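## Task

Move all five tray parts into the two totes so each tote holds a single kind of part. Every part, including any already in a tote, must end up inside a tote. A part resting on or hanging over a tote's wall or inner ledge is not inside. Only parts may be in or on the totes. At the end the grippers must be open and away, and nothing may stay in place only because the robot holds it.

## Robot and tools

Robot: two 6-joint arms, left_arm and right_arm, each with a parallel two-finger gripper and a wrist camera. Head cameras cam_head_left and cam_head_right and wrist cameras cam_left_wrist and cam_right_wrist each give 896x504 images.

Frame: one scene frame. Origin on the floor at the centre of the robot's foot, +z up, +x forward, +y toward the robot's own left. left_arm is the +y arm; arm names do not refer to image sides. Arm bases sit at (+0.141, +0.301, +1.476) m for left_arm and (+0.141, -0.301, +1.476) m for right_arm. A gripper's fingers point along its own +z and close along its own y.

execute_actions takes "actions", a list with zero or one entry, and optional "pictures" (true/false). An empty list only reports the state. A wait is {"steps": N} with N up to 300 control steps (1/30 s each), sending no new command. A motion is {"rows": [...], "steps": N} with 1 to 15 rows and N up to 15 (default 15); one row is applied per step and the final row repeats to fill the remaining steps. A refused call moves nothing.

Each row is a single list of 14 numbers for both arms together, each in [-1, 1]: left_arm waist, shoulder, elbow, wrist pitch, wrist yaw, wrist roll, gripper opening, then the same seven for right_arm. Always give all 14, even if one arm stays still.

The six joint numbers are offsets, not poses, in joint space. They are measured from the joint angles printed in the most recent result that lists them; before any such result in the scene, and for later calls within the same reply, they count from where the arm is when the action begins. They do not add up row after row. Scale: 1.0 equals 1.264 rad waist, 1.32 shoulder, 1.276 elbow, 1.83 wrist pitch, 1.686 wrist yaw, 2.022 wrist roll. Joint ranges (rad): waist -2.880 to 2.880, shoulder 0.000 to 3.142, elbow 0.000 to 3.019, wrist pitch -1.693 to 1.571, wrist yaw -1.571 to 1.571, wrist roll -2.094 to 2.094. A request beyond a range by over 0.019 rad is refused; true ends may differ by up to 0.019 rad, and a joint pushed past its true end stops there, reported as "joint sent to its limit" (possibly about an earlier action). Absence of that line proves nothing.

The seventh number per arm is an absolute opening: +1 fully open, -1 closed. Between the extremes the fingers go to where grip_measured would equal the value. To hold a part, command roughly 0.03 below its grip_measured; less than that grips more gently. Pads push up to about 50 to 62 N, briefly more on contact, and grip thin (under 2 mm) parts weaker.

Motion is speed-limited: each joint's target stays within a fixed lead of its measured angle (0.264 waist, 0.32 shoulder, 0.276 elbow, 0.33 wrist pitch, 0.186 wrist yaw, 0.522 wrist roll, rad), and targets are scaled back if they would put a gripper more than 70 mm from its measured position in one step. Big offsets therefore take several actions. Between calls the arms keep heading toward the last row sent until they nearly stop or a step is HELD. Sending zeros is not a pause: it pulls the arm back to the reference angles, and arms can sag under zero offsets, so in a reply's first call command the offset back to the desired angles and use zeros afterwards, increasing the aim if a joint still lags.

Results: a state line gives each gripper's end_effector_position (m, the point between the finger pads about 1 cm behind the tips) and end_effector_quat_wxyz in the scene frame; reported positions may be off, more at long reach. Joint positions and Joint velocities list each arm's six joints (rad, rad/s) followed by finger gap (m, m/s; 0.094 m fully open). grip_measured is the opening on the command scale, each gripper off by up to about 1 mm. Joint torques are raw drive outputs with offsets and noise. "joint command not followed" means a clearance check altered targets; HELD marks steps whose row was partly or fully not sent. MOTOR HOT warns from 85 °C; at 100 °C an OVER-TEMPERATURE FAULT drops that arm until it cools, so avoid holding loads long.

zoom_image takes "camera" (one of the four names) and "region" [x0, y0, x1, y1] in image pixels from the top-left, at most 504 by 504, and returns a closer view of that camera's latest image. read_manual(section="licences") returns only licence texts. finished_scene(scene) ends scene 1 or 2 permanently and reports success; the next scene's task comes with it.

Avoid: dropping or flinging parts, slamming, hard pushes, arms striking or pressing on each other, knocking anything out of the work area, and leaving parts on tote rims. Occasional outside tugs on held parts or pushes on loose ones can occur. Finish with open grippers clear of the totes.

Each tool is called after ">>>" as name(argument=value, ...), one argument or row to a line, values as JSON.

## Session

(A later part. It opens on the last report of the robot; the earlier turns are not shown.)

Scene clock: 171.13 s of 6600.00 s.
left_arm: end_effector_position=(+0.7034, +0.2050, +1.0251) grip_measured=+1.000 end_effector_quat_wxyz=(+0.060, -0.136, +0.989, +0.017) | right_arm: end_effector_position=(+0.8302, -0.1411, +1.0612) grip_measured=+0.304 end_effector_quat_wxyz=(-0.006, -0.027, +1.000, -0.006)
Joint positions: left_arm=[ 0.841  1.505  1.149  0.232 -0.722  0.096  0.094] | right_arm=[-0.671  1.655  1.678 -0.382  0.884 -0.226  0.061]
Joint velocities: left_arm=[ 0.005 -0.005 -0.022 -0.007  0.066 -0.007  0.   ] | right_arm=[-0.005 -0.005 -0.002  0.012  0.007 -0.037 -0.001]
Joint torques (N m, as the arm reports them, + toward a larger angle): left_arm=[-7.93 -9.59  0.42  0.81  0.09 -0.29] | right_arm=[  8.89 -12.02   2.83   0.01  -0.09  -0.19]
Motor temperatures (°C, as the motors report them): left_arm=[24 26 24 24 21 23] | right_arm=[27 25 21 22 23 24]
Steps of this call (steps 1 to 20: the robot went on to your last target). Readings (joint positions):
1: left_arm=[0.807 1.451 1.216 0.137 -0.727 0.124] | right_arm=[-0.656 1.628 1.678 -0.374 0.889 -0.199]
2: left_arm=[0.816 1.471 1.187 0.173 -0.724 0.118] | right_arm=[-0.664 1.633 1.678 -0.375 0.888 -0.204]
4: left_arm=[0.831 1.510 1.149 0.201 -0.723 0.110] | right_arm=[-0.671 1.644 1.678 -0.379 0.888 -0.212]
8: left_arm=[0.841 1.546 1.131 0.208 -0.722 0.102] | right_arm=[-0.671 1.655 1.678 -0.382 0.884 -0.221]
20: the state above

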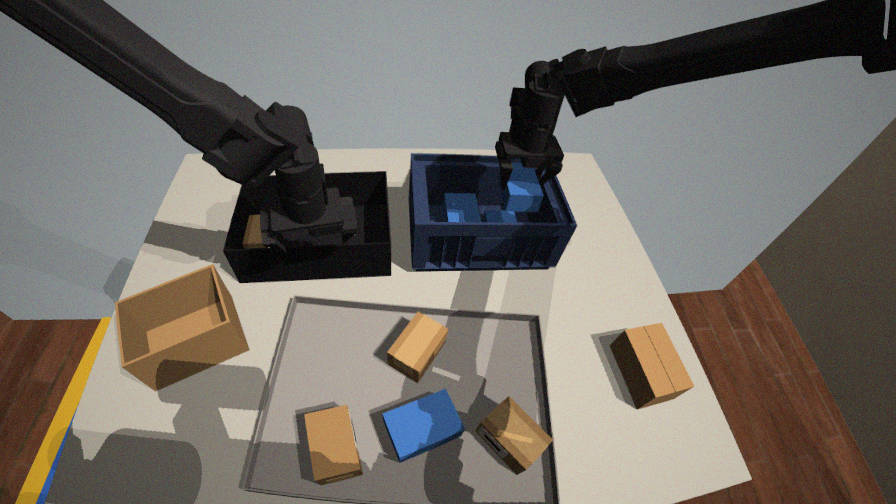

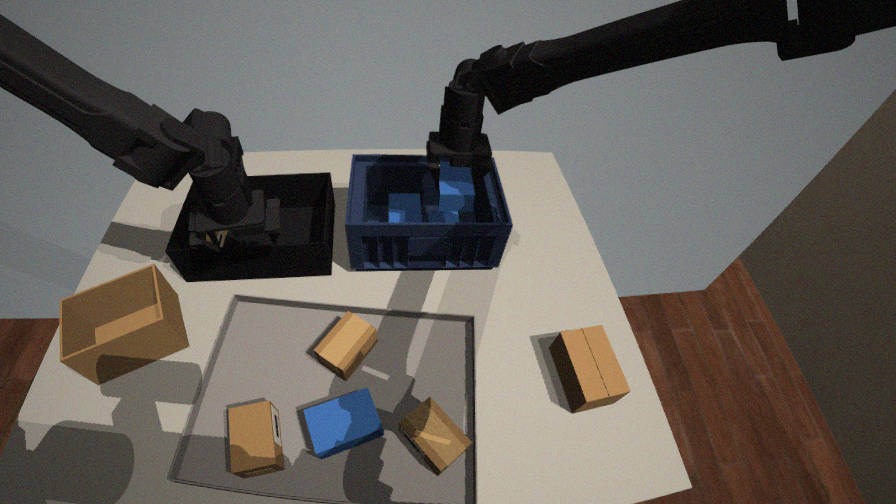

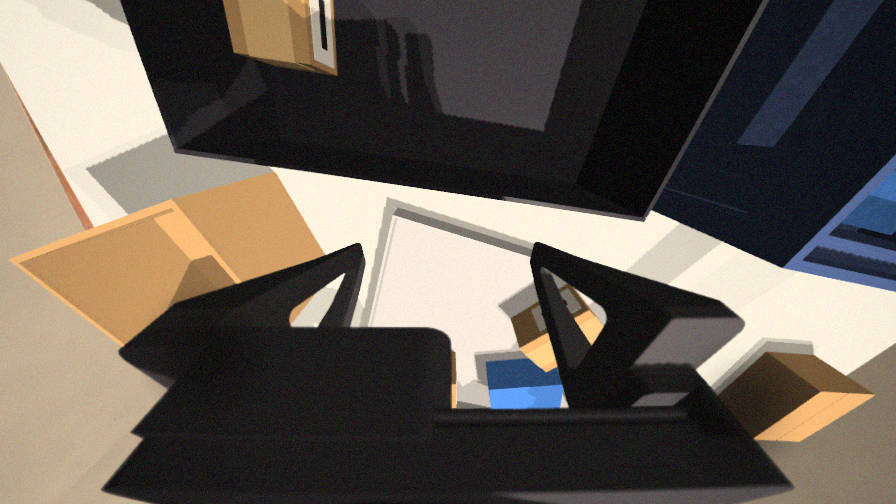

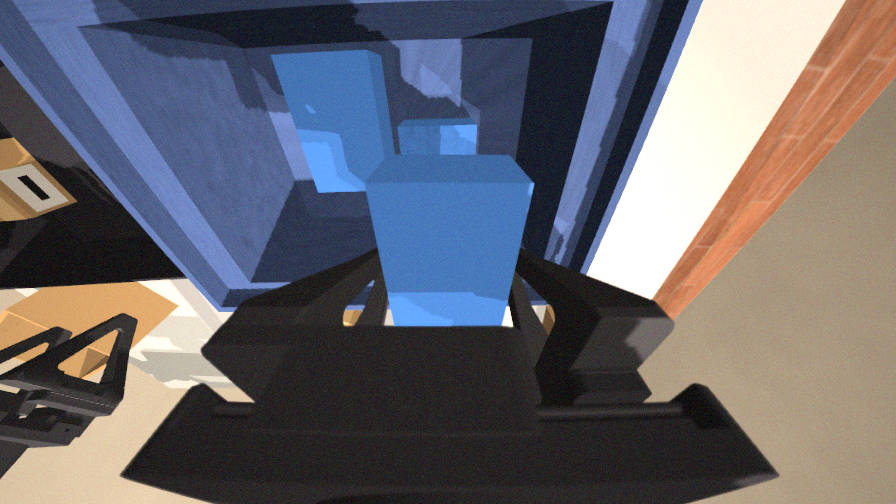

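>>> execute_actions(
  actions=[
    {"rows": [[0.004,0.005,-0.028,0.025,0.004,-0.003,1,-0.005,0.005,0.01,0.002,-0.004,-0.002,0.265],[0.009,0.012,-0.056,0.05,0.008,-0.005,1,-0.01,0.011,0.02,0.003,-0.008,-0.004,0.265],[0.014,0.022,-0.084,0.075,0.012,-0.008,1,-0.016,0.018,0.03,0.005,-0.012,-0.006,0.265],[0.019,0.035,-0.112,0.1,0.016,-0.011,1,-0.022,0.026,0.04,0.007,-0.017,-0.008,0.265],[0.024,0.05,-0.14,0.125,0.02,-0.014,1,-0.028,0.034,0.05,0.009,-0.021,-0.01,0.265],[0.029,0.068,-0.166,0.15,0.025,-0.016,1,-0.034,0.042,0.059,0.011,-0.026,-0.013,0.265],[0.034,0.088,-0.192,0.175,0.029,-0.019,1,-0.04,0.05,0.068,0.013,-0.03,-0.015,0.265],[0.039,0.11,-0.218,0.2,0.033,-0.022,1,-0.046,0.058,0.077,0.015,-0.035,-0.017,0.265],[0.044,0.133,-0.242,0.225,0.037,-0.025,1,-0.052,0.066,0.085,0.017,-0.039,-0.02,0.265],[0.049,0.156,-0.265,0.25,0.041,-0.027,1,-0.058,0.074,0.093,0.019,-0.043,-0.022,0.265],[0.054,0.179,-0.287,0.275,0.045,-0.03,1,-0.063,0.082,0.1,0.021,-0.047,-0.024,0.265],[0.059,0.202,-0.308,0.3,0.049,-0.033,1,-0.067,0.089,0.107,0.023,-0.051,-0.026,0.265],[0.064,0.225,-0.328,0.325,0.053,-0.036,1,-0.071,0.095,0.113,0.024,-0.054,-0.028,0.265],[0.069,0.248,-0.346,0.35,0.058,-0.038,1,-0.0744,0.1008,0.1176,0.0257,-0.0575,-0.029,0.265],[0.0736,0.269,-0.362,0.373,0.0617,-0.041,1,-0.0744,0.1008,0.1176,0.0257,-0.0575,-0.029,0.265]], "steps": 15},
  ],
  pictures=false,
)

>>> execute_actions(
  actions=[
    {"steps": 20},
  ],
)

Scene clock: 185.20 s of 6600.00 s.
left_arm: end_effector_position=(+0.5108, +0.1435, +1.0028) grip_measured=+1.000 end_effector_quat_wxyz=(+0.038, -0.127, +0.991, -0.015) | right_arm: end_effector_position=(+0.8430, -0.1406, +1.0012) grip_measured=+0.304 end_effector_quat_wxyz=(+0.003, -0.019, +1.000, +0.001)
Joint positions: left_arm=[ 0.872  1.723  0.824  0.704 -0.636  0.071  0.094] | right_arm=[-0.747  1.765  1.804 -0.349  0.795 -0.264  0.061]
Joint velocities: left_arm=[ 0.142  0.982 -0.667  1.248  0.168 -0.051  0.   ] | right_arm=[-0.22   0.239  0.11   0.061 -0.081 -0.081 -0.001]
Joint torques (N m, as the arm reports them, + toward a larger angle): left_arm=[-6.45 -5.85 -5.48  0.49  0.11 -0.3 ] | right_arm=[  8.35 -11.7    3.5    0.77  -0.19  -0.14]
Motor temperatures (°C, as the motors report them): left_arm=[24 26 24 24 21 23] | right_arm=[27 25 21 22 23 24]
Steps of this call (steps 1 to 30: the robot went on to your last target; steps 31 to 90: nothing new was sent; then 10.57 s passed at rest; steps 91 to 105: all 15 steps of this action). Readings (joint positions):
91: left_arm=[0.841 1.505 1.146 0.237 -0.719 0.095] | right_arm=[-0.671 1.655 1.678 -0.382 0.884 -0.226]
92: left_arm=[0.841 1.505 1.138 0.255 -0.714 0.095] | right_arm=[-0.671 1.655 1.678 -0.382 0.880 -0.226]
94: left_arm=[0.841 1.506 1.098 0.324 -0.702 0.095] | right_arm=[-0.672 1.659 1.685 -0.382 0.868 -0.228]
98: left_arm=[0.846 1.538 0.987 0.459 -0.680 0.088] | right_arm=[-0.687 1.693 1.736 -0.374 0.837 -0.239]
105: the state above

Scene clock: 185.87 s of 6600.00 s.
left_arm: end_effector_position=(+0.4024, +0.1484, +1.0032) grip_measured=+1.000 end_effector_quat_wxyz=(-0.002, -0.127, +0.992, -0.005) | right_arm: end_effector_position=(+0.8301, -0.1385, +0.9848) grip_measured=+0.304 end_effector_quat_wxyz=(-0.008, -0.031, +0.999, -0.003)
Joint positions: left_arm=[ 0.924  1.865  0.688  0.897 -0.619  0.029  0.094] | right_arm=[-0.764  1.791  1.808 -0.348  0.791 -0.277  0.061]
Joint velocities: left_arm=[-0.015 -0.015 -0.022  0.007 -0.081  0.051  0.   ] | right_arm=[ 0.005 -0.005  0.002 -0.022 -0.066  0.037  0.   ]
Joint torques (N m, as the arm reports them, + toward a larger angle): left_arm=[-7.12 -5.22 -4.81  0.51  0.1  -0.31] | right_arm=[  9.5  -12.55   3.54   0.89  -0.11  -0.16]
Motor temperatures (°C, as the motors report them): left_arm=[24 26 24 24 21 23] | right_arm=[27 25 21 22 23 24]
Steps of this call (steps 1 to 20: the robot went on to your last target). Readings (joint positions):
1: left_arm=[0.878 1.756 0.801 0.745 -0.630 0.066] | right_arm=[-0.753 1.773 1.806 -0.348 0.794 -0.267]
2: left_arm=[0.884 1.790 0.778 0.787 -0.624 0.061] | right_arm=[-0.758 1.778 1.806 -0.348 0.794 -0.269]
4: left_arm=[0.901 1.850 0.733 0.850 -0.620 0.050] | right_arm=[-0.764 1.787 1.806 -0.348 0.793 -0.272]
8: left_arm=[0.923 1.900 0.688 0.871 -0.620 0.037] | right_arm=[-0.764 1.791 1.806 -0.348 0.791 -0.275]
20: the state above

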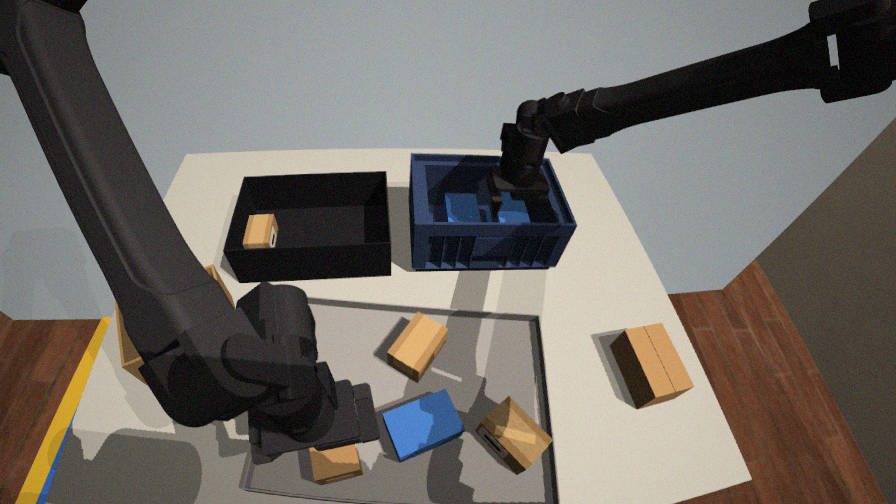

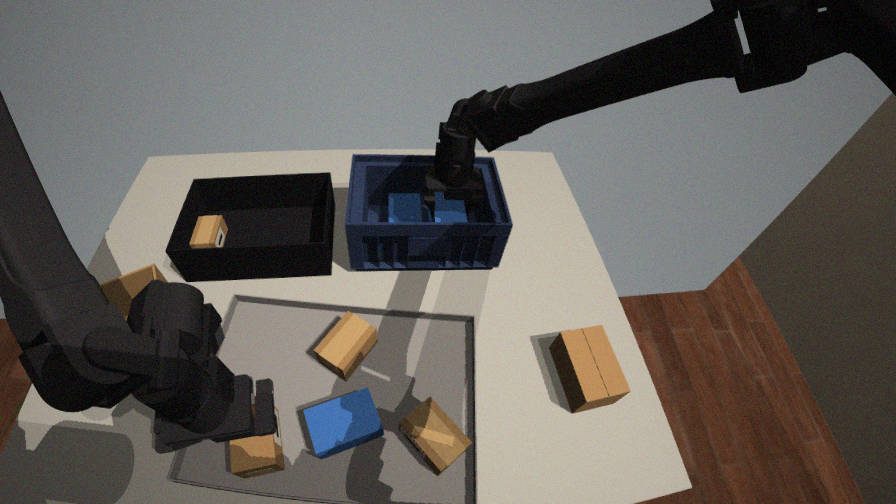

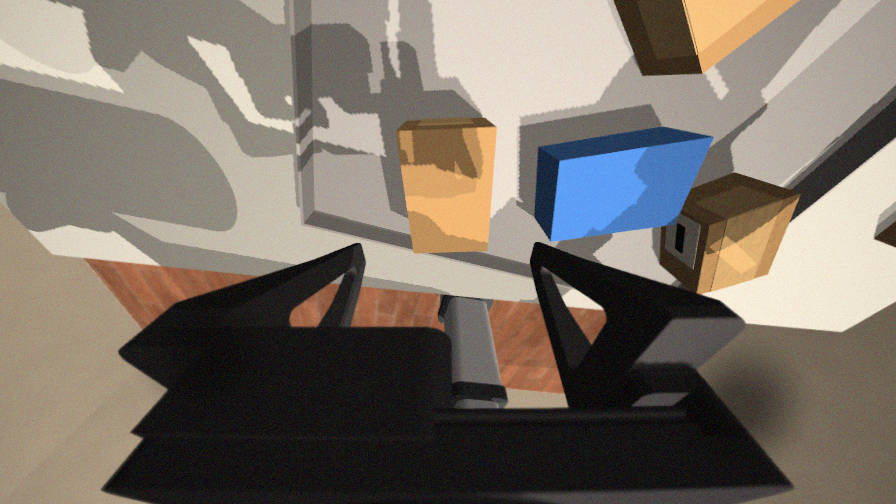

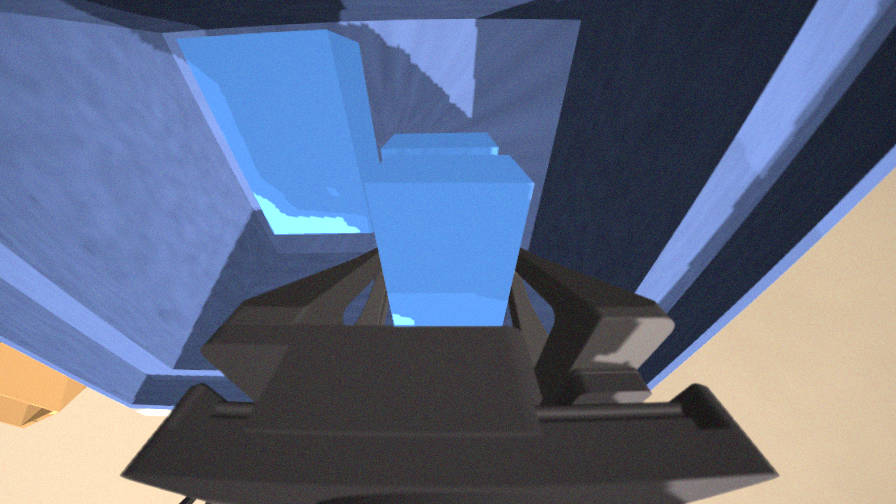

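>>> zoom_image(
  camera="cam_head_left",
  region=[420, 150, 590, 280],
)

Region (420, 150, 590, 280) of cam_head_left's 896x504 image, scaled by 2.965, with more detail than that image has; it fills the top 385 rows of this view, and the rest is white.

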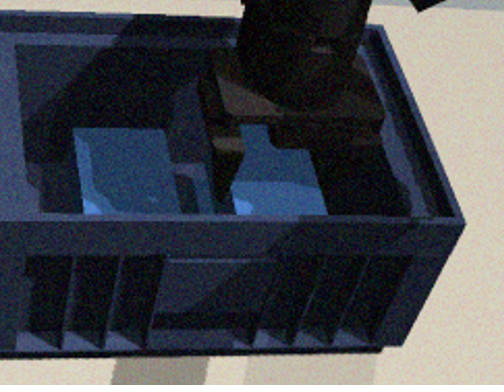

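>>> execute_actions(
  actions=[
    {"rows": [[0.006,0.007,0.009,0,0.003,0.001,1,0,0,0.008,0,0,0,0.265],[0.012,0.014,0.018,0.001,0.006,0.002,1,0,0,0.016,0,0,0,0.265],[0.018,0.021,0.027,0.001,0.009,0.003,1,0,0,0.024,0,0,0,0.265],[0.024,0.028,0.036,0.002,0.012,0.004,1,0,0,0.03,0,0,0,0.265],[0.03,0.035,0.045,0.002,0.015,0.005,1,0,0,0.035,0,0,0,0.265],[0.036,0.042,0.054,0.003,0.018,0.006,1,0,0,0.035,0,0,0,0.265],[0.042,0.049,0.063,0.004,0.021,0.007,1,0,0,0.035,0,0,0,0.265],[0.048,0.056,0.072,0.004,0.024,0.008,1,0,0,0.035,0,0,0,0.265],[0.053,0.062,0.08,0.005,0.027,0.008,1,0,0,0.035,0,0,0,0.265]], "steps": 15},
  ],
  pictures=false,
)

>>> execute_actions(
  actions=[
    {"steps": 6},
  ],
)

Scene clock: 197.73 s of 6600.00 s.
left_arm: end_effector_position=(+0.4036, +0.1502, +0.9592) grip_measured=+1.000 end_effector_quat_wxyz=(+0.002, -0.140, +0.990, +0.001) | right_arm: end_effector_position=(+0.8442, -0.1442, +0.9873) grip_measured=+0.304 end_effector_quat_wxyz=(+0.002, -0.021, +1.000, -0.005)
Joint positions: left_arm=[ 0.98   1.945  0.791  0.897 -0.576  0.029  0.094] | right_arm=[-0.764  1.791  1.835 -0.348  0.791 -0.277  0.061]
Joint velocities: left_arm=[-0.005 -0.005  0.002 -0.007 -0.037 -0.007  0.   ] | right_arm=[-0.015  0.005 -0.012 -0.002 -0.022  0.007 -0.   ]
Joint torques (N m, as the arm reports them, + toward a larger angle): left_arm=[-6.83 -4.77 -4.81  0.22  0.13  0.05] | right_arm=[  8.98 -12.56   3.6    0.41   0.05  -0.07]
Motor temperatures (°C, as the motors report them): left_arm=[24 26 25 24 21 23] | right_arm=[27 25 21 22 23 24]
Steps of this call (steps 1 to 15: the robot went on to your last target; steps 16 to 90: nothing new was sent; then 8.37 s passed at rest; steps 91 to 105: all 15 steps of this action). Readings (joint positions):
91: left_arm=[0.924 1.865 0.689 0.897 -0.618 0.029] | right_arm=[-0.764 1.791 1.808 -0.348 0.791 -0.277]
92: left_arm=[0.924 1.866 0.691 0.897 -0.615 0.029] | right_arm=[-0.764 1.791 1.808 -0.348 0.791 -0.277]
94: left_arm=[0.925 1.874 0.706 0.897 -0.606 0.029] | right_arm=[-0.764 1.791 1.810 -0.348 0.791 -0.277]
98: left_arm=[0.943 1.908 0.758 0.897 -0.585 0.029] | right_arm=[-0.764 1.791 1.825 -0.348 0.791 -0.277]
105: the state above

Scene clock: 197.93 s of 6600.00 s.
left_arm: end_effector_position=(+0.4037, +0.1502, +0.9592) grip_measured=+1.000 end_effector_quat_wxyz=(+0.002, -0.140, +0.990, +0.001) | right_arm: end_effector_position=(+0.8442, -0.1442, +0.9873) grip_measured=+0.304 end_effector_quat_wxyz=(+0.002, -0.021, +1.000, -0.005)
Joint positions: left_arm=[ 0.98   1.945  0.791  0.897 -0.576  0.03   0.094] | right_arm=[-0.764  1.791  1.835 -0.348  0.791 -0.277  0.061]
Joint velocities: left_arm=[ 0.005 -0.015  0.012 -0.012 -0.022 -0.125  0.   ] | right_arm=[-0.015 -0.005  0.017 -0.017 -0.022  0.007  0.   ]
Joint torques (N m, as the arm reports them, + toward a larger angle): left_arm=[-7.07 -4.47 -4.83  0.24  0.11  0.04] | right_arm=[  9.02 -12.78   3.69   0.39   0.06  -0.08]
Motor temperatures (°C, as the motors report them): left_arm=[24 26 25 24 21 23] | right_arm=[27 25 21 22 23 24]
Steps of this call (steps 1 to 6: the robot went on to your last target). Readings (joint positions):
1: left_arm=[0.980 1.945 0.791 0.897 -0.576 0.029] | right_arm=[-0.764 1.791 1.835 -0.348 0.791 -0.277]
2: left_arm=[0.980 1.945 0.791 0.897 -0.576 0.029] | right_arm=[-0.764 1.791 1.835 -0.348 0.791 -0.277]
4: left_arm=[0.980 1.945 0.791 0.897 -0.576 0.029] | right_arm=[-0.764 1.791 1.835 -0.348 0.791 -0.277]
6: the state above

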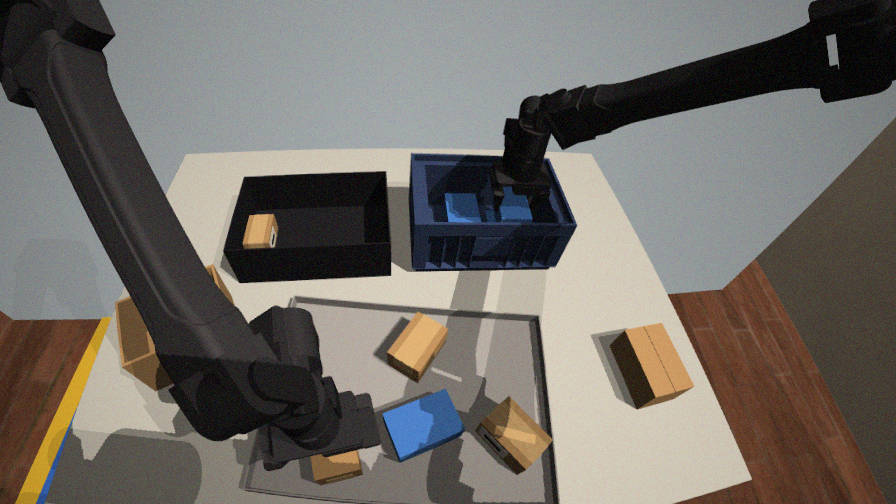

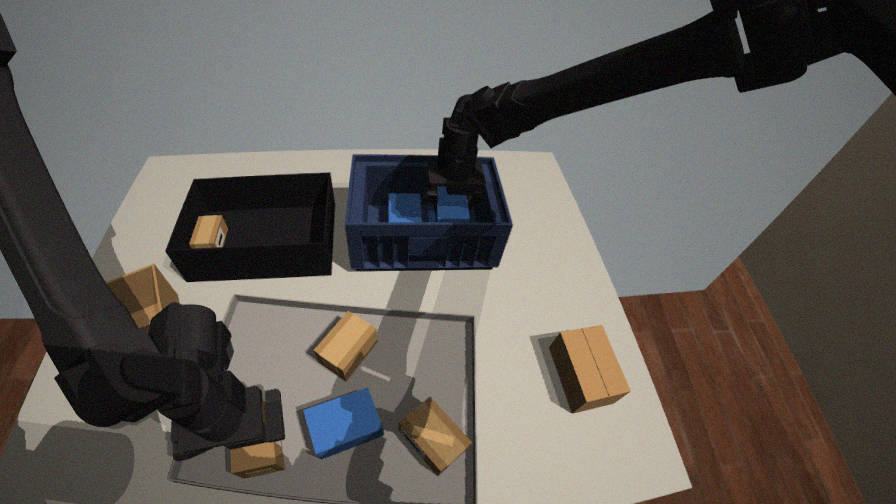

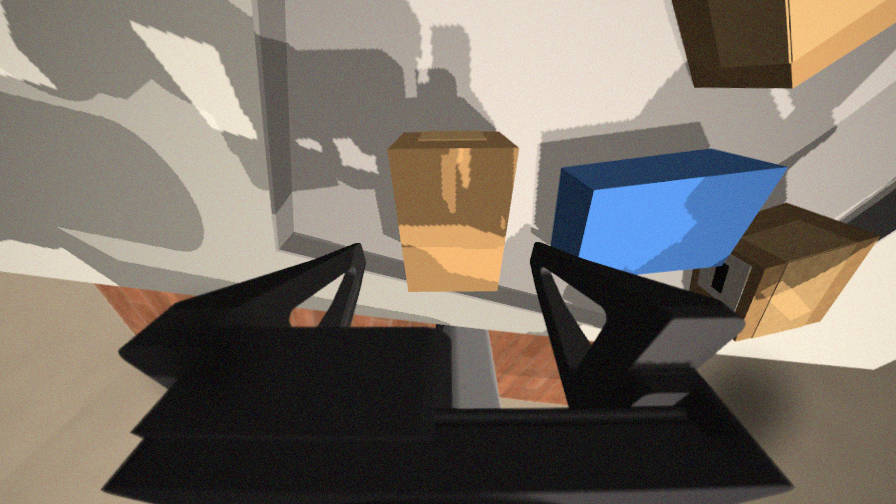

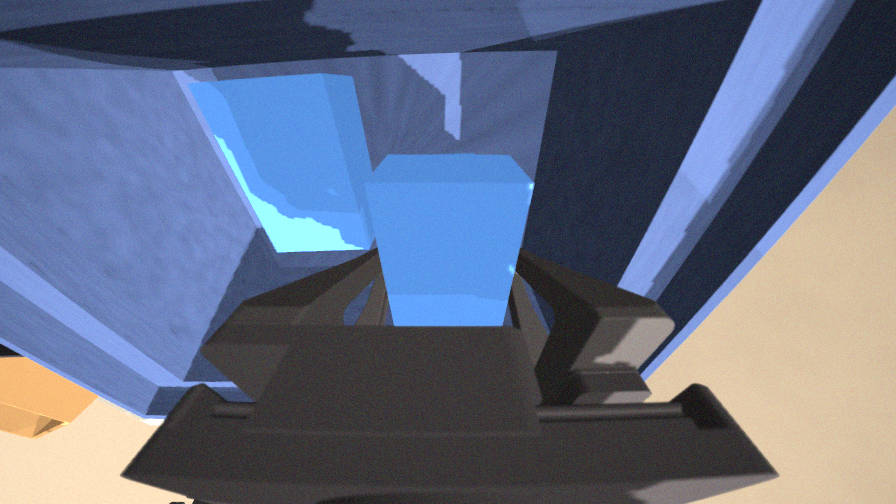

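>>> execute_actions(
  actions=[
    {"rows": [[0.004,0.005,0.007,-0.001,0.002,0,1,0,0,0,0,0,0,0.31],[0.008,0.01,0.015,-0.002,0.004,0,1,0,0,0,0,0,0,0.36],[0.012,0.015,0.023,-0.003,0.007,0,1,0,0,0,0,0,0,0.45],[0.016,0.02,0.031,-0.005,0.009,0,1,0,0,0,0,0,0,0.55],[0.02,0.025,0.039,-0.006,0.012,0,1,0,0,0,0,0,0,0.65],[0.024,0.03,0.047,-0.007,0.014,0,1,0,0,0,0,0,0,0.75],[0.028,0.035,0.055,-0.008,0.016,0.002,1,0,0,0,0,0,0,0.85],[0.032,0.04,0.062,-0.01,0.019,0.004,1,0,0,0,0,0,0,0.85],[0.0356,0.0455,0.069,-0.011,0.021,0.006,1,0,0,0,0,0,0,0.85]], "steps": 13},
  ],
  pictures=false,
)

>>> execute_actions(
  actions=[
    {"rows": [[0,0,0,0,0,0,0.8,0.015,0,0,0,0,0,0.85],[0,0,0,0,0,0,0.65,0.025,-0.004,0,-0.001,0.005,0.003,0.85],[0,0,0,0,0,0,0.5,0.034,-0.012,-0.004,-0.003,0.01,0.005,0.85],[0,0,0,0,0,0,0.4,0.042,-0.022,-0.011,-0.005,0.016,0.007,0.85],[0,0,0,0,0,0,0.33,0.05,-0.033,-0.02,-0.007,0.022,0.01,0.85],[0,0,0,0,0,0,0.28,0.058,-0.044,-0.03,-0.01,0.028,0.012,0.85],[0,0,0,0,0,0,0.24,0.066,-0.055,-0.041,-0.012,0.034,0.015,0.85],[0,0,0,0,0,0,0.22,0.073,-0.066,-0.052,-0.015,0.039,0.017,0.85],[0,0,0,0,0,0,0.22,0.08,-0.076,-0.063,-0.017,0.044,0.019,0.85],[0,0,0,0,0,0,0.22,0.086,-0.086,-0.074,-0.02,0.048,0.021,0.85],[0,0,0,0,0,0,0.22,0.092,-0.095,-0.084,-0.022,0.052,0.023,0.85],[0,0,0,0,0,0,0.22,0.097,-0.104,-0.093,-0.024,0.056,0.024,0.85]], "steps": 15},
  ],
)

Scene clock: 208.13 s of 6600.00 s.
left_arm: end_effector_position=(+0.4160, +0.1473, +0.9277) grip_measured=+1.000 end_effector_quat_wxyz=(+0.017, -0.152, +0.988, -0.000) | right_arm: end_effector_position=(+0.8442, -0.1442, +0.9873) grip_measured=+0.848 end_effector_quat_wxyz=(+0.002, -0.021, +1.000, -0.005)
Joint positions: left_arm=[ 1.007  1.995  0.879  0.897 -0.542  0.03   0.094] | right_arm=[-0.764  1.791  1.835 -0.348  0.791 -0.277  0.087]
Joint velocities: left_arm=[ 0.083  0.034 -0.007 -0.012  0.051  0.051  0.   ] | right_arm=[-0.005 -0.015 -0.017 -0.007 -0.022 -0.051 -0.001]
Joint torques (N m, as the arm reports them, + toward a larger angle): left_arm=[-7.1  -4.25 -4.68 -0.9   0.12  0.  ] | right_arm=[  9.31 -12.64   2.27   0.39   0.06  -0.07]
Motor temperatures (°C, as the motors report them): left_arm=[24 25 25 24 21 23] | right_arm=[27 25 22 22 23 24]
Steps of this call (steps 1 to 15: the robot went on to your last target; steps 16 to 90: nothing new was sent; then 6.77 s passed at rest; steps 91 to 103: all 13 steps of this action). Readings (joint positions):
91: left_arm=[0.980 1.945 0.791 0.897 -0.576 0.030] | right_arm=[-0.764 1.791 1.835 -0.348 0.791 -0.277]
92: left_arm=[0.980 1.945 0.793 0.897 -0.574 0.030] | right_arm=[-0.764 1.791 1.835 -0.348 0.791 -0.277]
94: left_arm=[0.980 1.950 0.805 0.897 -0.567 0.030] | right_arm=[-0.764 1.791 1.835 -0.348 0.791 -0.277]
98: left_arm=[0.986 1.972 0.850 0.897 -0.550 0.030] | right_arm=[-0.764 1.791 1.835 -0.348 0.791 -0.277]
103: the state above

Scene clock: 208.63 s of 6600.00 s.
left_arm: end_effector_position=(+0.4151, +0.1479, +0.9273) grip_measured=+0.326 end_effector_quat_wxyz=(+0.016, -0.152, +0.988, +0.001) | right_arm: end_effector_position=(+0.8385, -0.1299, +1.0555) grip_measured=+0.848 end_effector_quat_wxyz=(-0.002, -0.032, +0.999, -0.002)
Joint positions: left_arm=[ 1.008  1.996  0.879  0.897 -0.544  0.03   0.062] | right_arm=[-0.667  1.69   1.721 -0.382  0.879 -0.244  0.087]
Joint velocities: left_arm=[-0.005 -0.005 -0.002  0.007 -0.022  0.022  0.001] | right_arm=[ 0.249 -0.22  -0.007 -0.022 -0.037  0.037 -0.   ]
Joint torques (N m, as the arm reports them, + toward a larger angle): left_arm=[-8.01 -4.81 -4.66 -0.06  0.06 -0.13] | right_arm=[  9.73 -12.9    1.8    0.     0.31   0.02]
Motor temperatures (°C, as the motors report them): left_arm=[24 25 25 24 21 23] | right_arm=[27 25 22 22 23 24]
Steps of this call (steps 1 to 15: all 15 steps of this action). Readings (joint positions):
1: left_arm=[1.008 1.996 0.879 0.897 -0.543 0.030] | right_arm=[-0.764 1.791 1.835 -0.348 0.791 -0.277]
2: left_arm=[1.008 1.996 0.879 0.897 -0.543 0.030] | right_arm=[-0.764 1.791 1.835 -0.348 0.793 -0.277]
4: left_arm=[1.008 1.996 0.879 0.897 -0.543 0.030] | right_arm=[-0.762 1.791 1.834 -0.348 0.806 -0.276]
8: left_arm=[1.008 1.996 0.879 0.897 -0.544 0.030] | right_arm=[-0.744 1.770 1.798 -0.354 0.844 -0.264]
15: the state above

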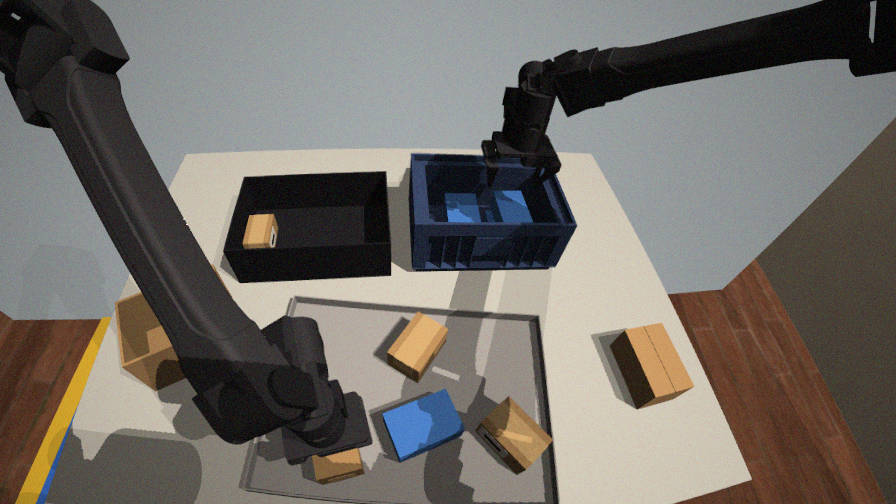

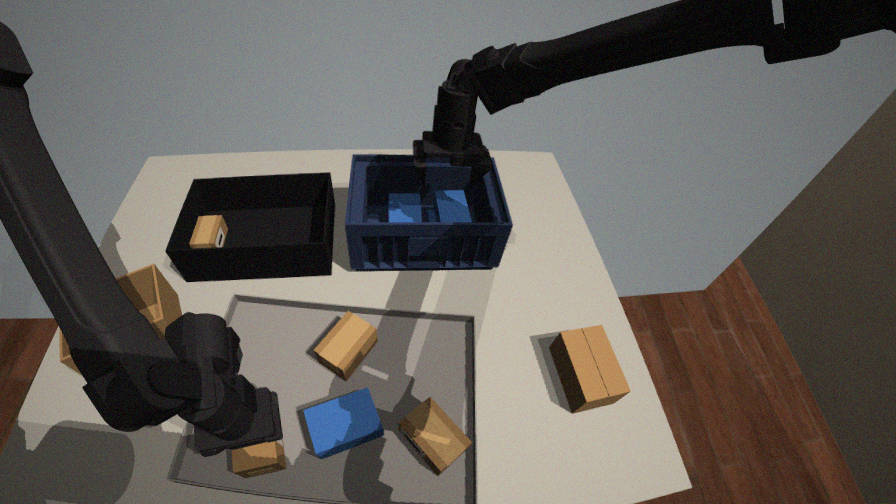

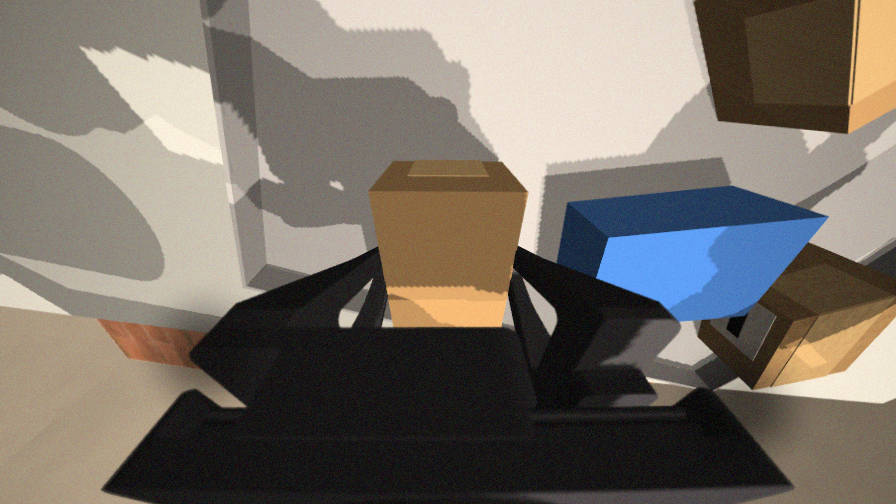

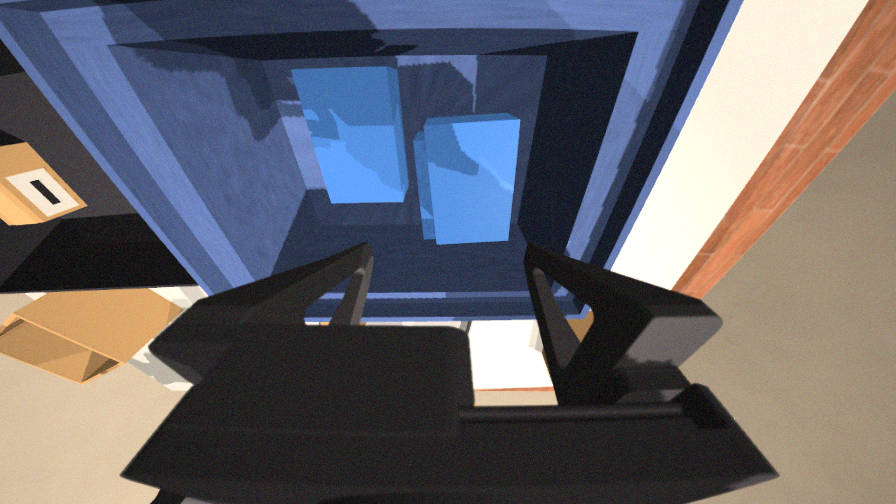

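>>> zoom_image(
  camera="cam_head_left",
  region=[215, 160, 415, 295],
)

Region (215, 160, 415, 295) of cam_head_left's 896x504 image, scaled by 2.520, with more detail than that image has; it fills the top 340 rows of this view, and the rest is white.

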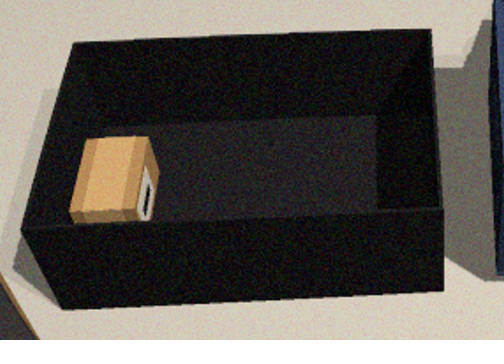

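>>> execute_actions(
  actions=[
    {"rows": [[0,0,0,0,0,0,0.45,0.03,-0.03,-0.004,0,0.006,0.012,1],[0.004,0.004,0.005,-0.003,0.002,0,0.6,0.042,-0.04,-0.008,0.001,0.012,0.024,1],[0.009,0.009,0.011,-0.006,0.004,0,0.6,0.053,-0.049,-0.016,0.002,0.018,0.036,1],[0.013,0.014,0.017,-0.009,0.006,0,0.6,0.063,-0.057,-0.027,0.003,0.024,0.048,1],[0.0174,0.02,0.025,-0.011,0.008,0,0.6,0.072,-0.064,-0.04,0.005,0.03,0.06,1],[0.0174,0.02,0.025,-0.011,0.008,0,0.6,0.08,-0.07,-0.055,0.006,0.036,0.073,1],[0.0174,0.02,0.025,-0.011,0.008,0,0.6,0.087,-0.075,-0.071,0.007,0.042,0.086,1],[0.0174,0.02,0.025,-0.011,0.008,0,0.6,0.094,-0.079,-0.088,0.009,0.047,0.099,1],[0.0174,0.02,0.025,-0.011,0.008,0,0.6,0.1,-0.082,-0.105,0.01,0.052,0.112,1],[0.0174,0.02,0.025,-0.011,0.008,0,0.6,0.105,-0.084,-0.121,0.011,0.057,0.125,1],[0.0174,0.02,0.025,-0.011,0.008,0,0.5,0.11,-0.086,-0.136,0.012,0.062,0.138,1],[0.0174,0.02,0.025,-0.011,0.008,0,0.42,0.114,-0.087,-0.149,0.013,0.066,0.15,1],[0.0174,0.02,0.025,-0.011,0.008,0,0.36,0.117,-0.087,-0.16,0.014,0.069,0.16,1],[0.0174,0.02,0.025,-0.011,0.008,0,0.32,0.12,-0.087,-0.168,0.015,0.072,0.166,1],[0.0174,0.02,0.025,-0.011,0.008,0,0.29,0.12,-0.087,-0.173,0.015,0.072,0.17,1]], "steps": 15},
  ],
  pictures=false,
)

>>> execute_actions(
  actions=[
    {"steps": 8},
  ],
)

Scene clock: 246.70 s of 6600.00 s.
left_arm: end_effector_position=(+0.4201, +0.1442, +0.9181) grip_measured=+0.330 end_effector_quat_wxyz=(+0.021, -0.155, +0.988, -0.002) | right_arm: end_effector_position=(+0.7970, -0.1017, +1.1291) grip_measured=+1.000 end_effector_quat_wxyz=(-0.006, +0.051, +0.999, -0.000)
Joint positions: left_arm=[ 1.011  2.013  0.909  0.895 -0.532  0.03   0.062] | right_arm=[-0.54   1.587  1.527 -0.369  0.993  0.015  0.094]
Joint velocities: left_arm=[ 0.005 -0.005 -0.002  0.002 -0.007  0.007 -0.   ] | right_arm=[ 0.19  -0.015 -0.354  0.027 -0.051  0.549  0.   ]
Joint torques (N m, as the arm reports them, + toward a larger angle): left_arm=[-6.64 -4.21 -4.52 -0.77  0.14 -0.13] | right_arm=[10.07 -9.46  1.33  0.99  0.33 -0.02]
Motor temperatures (°C, as the motors report them): left_arm=[24 25 25 24 21 23] | right_arm=[27 25 21 22 23 24]
Steps of this call (steps 1 to 30: the robot went on to your last target; steps 31 to 90: nothing new was sent; then 34.57 s passed at rest; steps 91 to 105: all 15 steps of this action). Readings (joint positions):
91: left_arm=[1.008 1.996 0.879 0.897 -0.544 0.030] | right_arm=[-0.652 1.664 1.721 -0.382 0.883 -0.235]
92: left_arm=[1.008 1.996 0.879 0.897 -0.543 0.030] | right_arm=[-0.652 1.664 1.721 -0.382 0.888 -0.230]
94: left_arm=[1.008 1.998 0.883 0.897 -0.539 0.030] | right_arm=[-0.649 1.660 1.713 -0.382 0.907 -0.209]
98: left_arm=[1.009 2.011 0.907 0.897 -0.532 0.030] | right_arm=[-0.619 1.628 1.652 -0.380 0.947 -0.139]
105: the state above

Scene clock: 246.97 s of 6600.00 s.
left_arm: end_effector_position=(+0.4201, +0.1442, +0.9181) grip_measured=+0.330 end_effector_quat_wxyz=(+0.021, -0.155, +0.988, -0.002) | right_arm: end_effector_position=(+0.7843, -0.0943, +1.1312) grip_measured=+1.000 end_effector_quat_wxyz=(-0.011, +0.072, +0.997, +0.002)
Joint positions: left_arm=[ 1.011  2.013  0.909  0.895 -0.532  0.03   0.062] | right_arm=[-0.531  1.587  1.499 -0.366  0.996  0.079  0.094]
Joint velocities: left_arm=[-0.005 -0.005 -0.007 -0.002 -0.037 -0.139 -0.001] | right_arm=[-0.015 -0.015 -0.002 -0.007  0.066  0.037  0.   ]
Joint torques (N m, as the arm reports them, + toward a larger angle): left_arm=[-6.8  -4.42 -4.51 -0.84  0.14 -0.13] | right_arm=[10.15 -9.72  1.71  0.71  0.28  0.03]
Motor temperatures (°C, as the motors report them): left_arm=[24 25 25 24 21 23] | right_arm=[27 25 21 22 23 24]
Steps of this call (steps 1 to 8: the robot went on to your last target). Readings (joint positions):
1: left_arm=[1.011 2.013 0.909 0.895 -0.532 0.030] | right_arm=[-0.535 1.587 1.516 -0.369 0.994 0.030]
2: left_arm=[1.011 2.013 0.909 0.895 -0.532 0.030] | right_arm=[-0.532 1.587 1.507 -0.369 0.994 0.042]
4: left_arm=[1.011 2.013 0.909 0.895 -0.532 0.030] | right_arm=[-0.531 1.587 1.500 -0.369 0.995 0.060]
8: the state above

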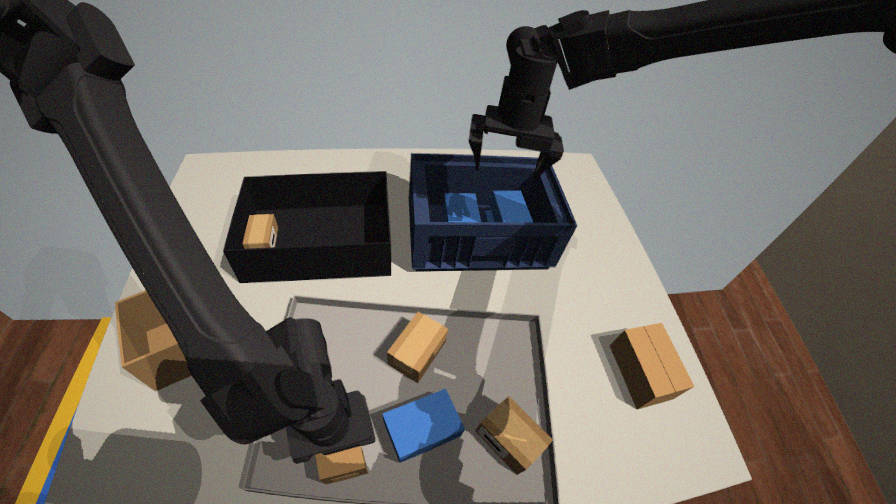

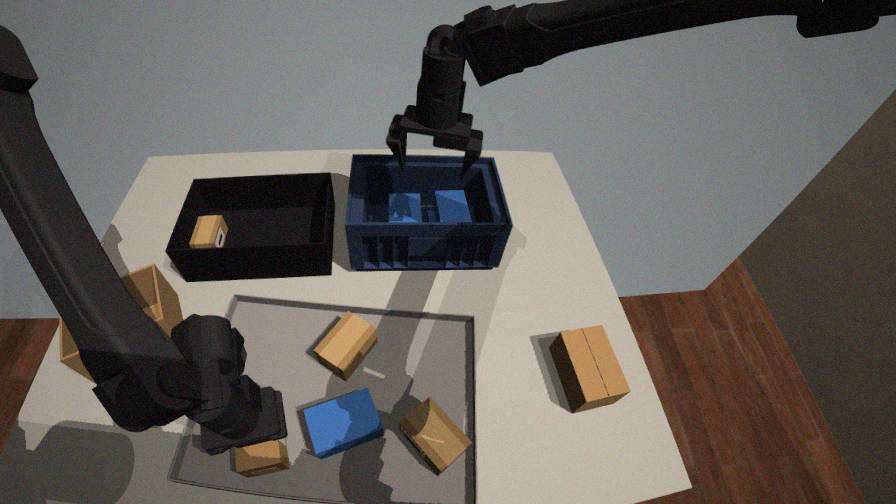

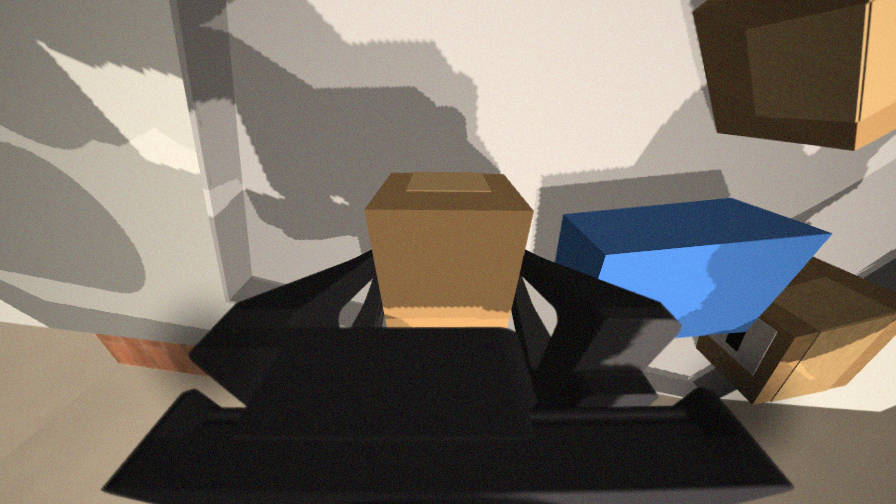

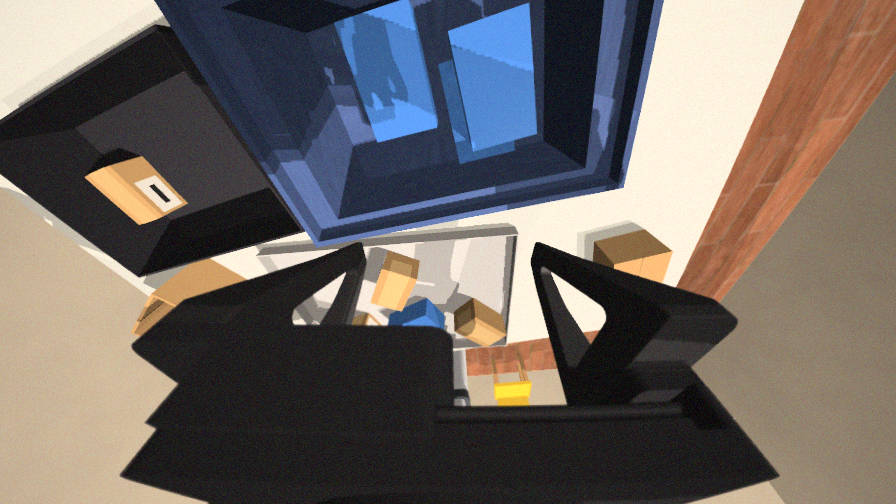

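>>> execute_actions(
  actions=[
    {"rows": [[-0.014,-0.01,-0.002,-0.002,-0.004,0,0.29,0,0,0,0,0,0,1],[-0.024,-0.024,-0.008,-0.006,-0.009,0.001,0.29,0,0,0,0,0,0,1],[-0.033,-0.04,-0.017,-0.011,-0.015,0.002,0.29,0,0,0,0,0,0,1],[-0.042,-0.057,-0.028,-0.017,-0.021,0.003,0.29,0,0,0,0,0,0,1],[-0.051,-0.075,-0.041,-0.023,-0.028,0.004,0.29,0,0,0,0,0,0,1],[-0.06,-0.093,-0.055,-0.03,-0.035,0.005,0.29,0,0,0,0,0,0,1],[-0.069,-0.111,-0.07,-0.037,-0.042,0.006,0.29,0,0,0,0,0,0,1],[-0.078,-0.129,-0.085,-0.044,-0.049,0.007,0.29,0,0,0,0,0,0,1],[-0.086,-0.147,-0.1,-0.051,-0.056,0.008,0.29,0,0,0,0,0,0,1],[-0.094,-0.165,-0.114,-0.058,-0.063,0.009,0.29,0,0,0,0,0,0,1],[-0.102,-0.182,-0.128,-0.065,-0.069,0.01,0.29,0,0,0,0,0,0,1],[-0.109,-0.198,-0.141,-0.071,-0.075,0.011,0.29,0,0,0,0,0,0,1],[-0.115,-0.213,-0.153,-0.077,-0.08,0.013,0.29,0,0,0,0,0,0,1],[-0.121,-0.226,-0.164,-0.082,-0.085,0.014,0.29,0,0,0,0,0,0,1],[-0.126,-0.237,-0.174,-0.086,-0.0896,0.015,0.29,0,0,0,0,0,0,1]], "steps": 15},
  ],
  pictures=false,
)

>>> execute_actions(
  actions=[
    {"steps": 5},
  ],
  pictures=false,
)

Scene clock: 269.53 s of 6600.00 s.
left_arm: end_effector_position=(+0.4831, +0.1586, +1.0127) grip_measured=+0.330 end_effector_quat_wxyz=(+0.033, -0.145, +0.989, +0.007) | right_arm: end_effector_position=(+0.7843, -0.0944, +1.1312) grip_measured=+1.000 end_effector_quat_wxyz=(-0.011, +0.076, +0.997, +0.002)
Joint positions: left_arm=[ 0.882  1.724  0.752  0.778 -0.673  0.037  0.062] | right_arm=[-0.531  1.587  1.499 -0.366  0.996  0.087  0.094]
Joint velocities: left_arm=[-0.317 -0.64  -0.403 -0.256 -0.183  0.066 -0.001] | right_arm=[-0.005 -0.005  0.007 -0.007 -0.007  0.022  0.   ]
Joint torques (N m, as the arm reports them, + toward a larger angle): left_arm=[-8.93 -4.81 -6.64 -0.89 -0.08  0.04] | right_arm=[ 9.   -9.13  1.69  0.3   0.09 -0.19]
Motor temperatures (°C, as the motors report them): left_arm=[23 25 25 24 21 23] | right_arm=[27 25 21 22 23 24]
Steps of this call (steps 1 to 30: the robot went on to your last target; steps 31 to 90: nothing new was sent; then 19.07 s passed at rest; steps 91 to 105: all 15 steps of this action). Readings (joint positions):
91: left_arm=[1.011 2.013 0.909 0.895 -0.534 0.030] | right_arm=[-0.531 1.587 1.499 -0.366 0.996 0.091]
92: left_arm=[1.011 2.012 0.909 0.895 -0.538 0.030] | right_arm=[-0.531 1.587 1.499 -0.366 0.996 0.090]
94: left_arm=[1.008 2.004 0.909 0.889 -0.557 0.030] | right_arm=[-0.531 1.587 1.499 -0.366 0.996 0.089]
98: left_arm=[0.979 1.928 0.873 0.852 -0.603 0.030] | right_arm=[-0.531 1.587 1.499 -0.366 0.996 0.088]
105: the state above

Scene clock: 269.70 s of 6600.00 s.
left_arm: end_effector_position=(+0.4828, +0.1592, +1.0277) grip_measured=+0.330 end_effector_quat_wxyz=(+0.030, -0.138, +0.990, +0.002) | right_arm: end_effector_position=(+0.7843, -0.0944, +1.1312) grip_measured=+1.000 end_effector_quat_wxyz=(-0.011, +0.076, +0.997, +0.002)
Joint positions: left_arm=[ 0.864  1.687  0.72   0.76  -0.681  0.042  0.062] | right_arm=[-0.531  1.587  1.499 -0.366  0.996  0.087  0.094]
Joint velocities: left_arm=[-0.005  0.054 -0.032 -0.066 -0.037  0.007 -0.001] | right_arm=[ 0.005  0.005  0.002 -0.002  0.051  0.007  0.   ]
Joint torques (N m, as the arm reports them, + toward a larger angle): left_arm=[-8.73 -5.21 -5.85 -0.75  0.    0.06] | right_arm=[ 9.07 -8.9   1.65  0.32  0.06 -0.16]
Motor temperatures (°C, as the motors report them): left_arm=[23 25 25 24 21 23] | right_arm=[27 25 21 22 23 24]
Steps of this call (steps 1 to 5: the robot went on to your last target). Readings (joint positions):
1: left_arm=[0.873 1.706 0.739 0.771 -0.677 0.038] | right_arm=[-0.531 1.587 1.499 -0.366 0.996 0.087]
2: left_arm=[0.867 1.693 0.729 0.767 -0.679 0.039] | right_arm=[-0.531 1.587 1.499 -0.366 0.996 0.087]
4: left_arm=[0.864 1.686 0.720 0.763 -0.680 0.041] | right_arm=[-0.531 1.587 1.499 -0.366 0.996 0.087]
5: the state above

>>> execute_actions(
  actions=[
    {"rows": [[-0.008,-0.02,0.008,-0.025,-0.005,0.003,0.29,0,0,0,0,0,0,1],[-0.016,-0.04,0.02,-0.052,-0.01,0.007,0.29,0,0,0,0,0,0,1],[-0.024,-0.06,0.034,-0.08,-0.016,0.01,0.29,0,0,0,0,0,0,1],[-0.032,-0.08,0.049,-0.108,-0.021,0.014,0.29,0,0,0,0,0,0,1],[-0.04,-0.1,0.065,-0.136,-0.027,0.018,0.29,0,0,0,0,0,0,1],[-0.048,-0.119,0.081,-0.164,-0.032,0.021,0.29,0,0,0,0,0,0,1],[-0.056,-0.137,0.098,-0.192,-0.038,0.025,0.29,0,0,0,0,0,0,1],[-0.064,-0.154,0.115,-0.22,-0.043,0.028,0.29,0,0,0,0,0,0,1],[-0.072,-0.17,0.132,-0.248,-0.049,0.032,0.29,0,0,0,0,0,0,1],[-0.08,-0.186,0.149,-0.276,-0.054,0.036,0.29,0,0,0,0,0,0,1],[-0.088,-0.201,0.166,-0.304,-0.06,0.039,0.29,0,0,0,0,0,0,1],[-0.096,-0.215,0.182,-0.331,-0.065,0.043,0.29,0,0,0,0,0,0,1],[-0.104,-0.229,0.198,-0.357,-0.071,0.046,0.29,0,0,0,0,0,0,1],[-0.111,-0.242,0.214,-0.382,-0.076,0.05,0.29,0,0,0,0,0,0,1],[-0.118,-0.253,0.229,-0.4066,-0.081,0.0534,0.29,0,0,0,0,0,0,1]], "steps": 15},
  ],
  pictures=false,
)

>>> execute_actions(
  actions=[
    {"steps": 6},
  ],
  pictures=false,
)

Scene clock: 274.10 s of 6600.00 s.
left_arm: end_effector_position=(+0.6450, +0.1910, +1.0808) grip_measured=+0.330 end_effector_quat_wxyz=(+0.010, -0.073, +0.997, +0.012) | right_arm: end_effector_position=(+0.7843, -0.0944, +1.1312) grip_measured=+1.000 end_effector_quat_wxyz=(-0.011, +0.076, +0.997, +0.002)
Joint positions: left_arm=[ 0.759  1.394  0.982  0.131 -0.807  0.104  0.062] | right_arm=[-0.531  1.587  1.499 -0.366  0.996  0.087  0.094]
Joint velocities: left_arm=[-0.386 -0.679  0.608 -1.38  -0.227  0.212 -0.   ] | right_arm=[-0.005  0.005 -0.017 -0.002  0.007 -0.095  0.   ]
Joint torques (N m, as the arm reports them, + toward a larger angle): left_arm=[-9.65 -8.08 -0.69 -0.69 -0.05  0.03] | right_arm=[ 8.9  -8.84  1.69  0.31  0.08 -0.08]
Motor temperatures (°C, as the motors report them): left_arm=[24 25 25 24 21 23] | right_arm=[27 25 21 22 23 24]
Steps of this call (steps 1 to 30: the robot went on to your last target; steps 31 to 90: nothing new was sent; then 0.90 s passed at rest; steps 91 to 105: all 15 steps of this action). Readings (joint positions):
91: left_arm=[0.864 1.693 0.719 0.751 -0.684 0.044] | right_arm=[-0.531 1.587 1.499 -0.366 0.996 0.087]
92: left_arm=[0.864 1.689 0.723 0.734 -0.690 0.044] | right_arm=[-0.531 1.587 1.499 -0.366 0.996 0.087]
94: left_arm=[0.863 1.668 0.740 0.661 -0.707 0.045] | right_arm=[-0.531 1.587 1.499 -0.366 0.996 0.087]
98: left_arm=[0.845 1.580 0.812 0.474 -0.743 0.060] | right_arm=[-0.531 1.587 1.499 -0.366 0.996 0.087]
105: the state above

Scene clock: 274.30 s of 6600.00 s.
left_arm: end_effector_position=(+0.6864, +0.2046, +1.1077) grip_measured=+0.330 end_effector_quat_wxyz=(+0.027, -0.073, +0.997, +0.004) | right_arm: end_effector_position=(+0.7843, -0.0944, +1.1312) grip_measured=+1.000 end_effector_quat_wxyz=(-0.011, +0.076, +0.997, +0.002)
Joint positions: left_arm=[ 0.728  1.323  1.029  0.051 -0.816  0.125  0.062] | right_arm=[-0.531  1.587  1.499 -0.366  0.996  0.087  0.094]
Joint velocities: left_arm=[-0.005 -0.015 -0.022 -0.11  -0.066  0.007 -0.   ] | right_arm=[-0.015  0.005  0.012 -0.012 -0.007 -0.007  0.   ]
Joint torques (N m, as the arm reports them, + toward a larger angle): left_arm=[-8.86 -6.55 -0.45 -1.2   0.08  0.06] | right_arm=[ 9.1  -8.86  1.67  0.32  0.08 -0.08]
Motor temperatures (°C, as the motors report them): left_arm=[24 25 25 24 21 23] | right_arm=[27 25 21 22 23 24]
Steps of this call (steps 1 to 6: the robot went on to your last target). Readings (joint positions):
1: left_arm=[0.748 1.373 1.002 0.094 -0.811 0.110] | right_arm=[-0.531 1.587 1.499 -0.366 0.996 0.087]
2: left_arm=[0.738 1.355 1.015 0.074 -0.813 0.115] | right_arm=[-0.531 1.587 1.499 -0.366 0.996 0.087]
4: left_arm=[0.728 1.330 1.027 0.057 -0.814 0.122] | right_arm=[-0.531 1.587 1.499 -0.366 0.996 0.087]
6: the state above


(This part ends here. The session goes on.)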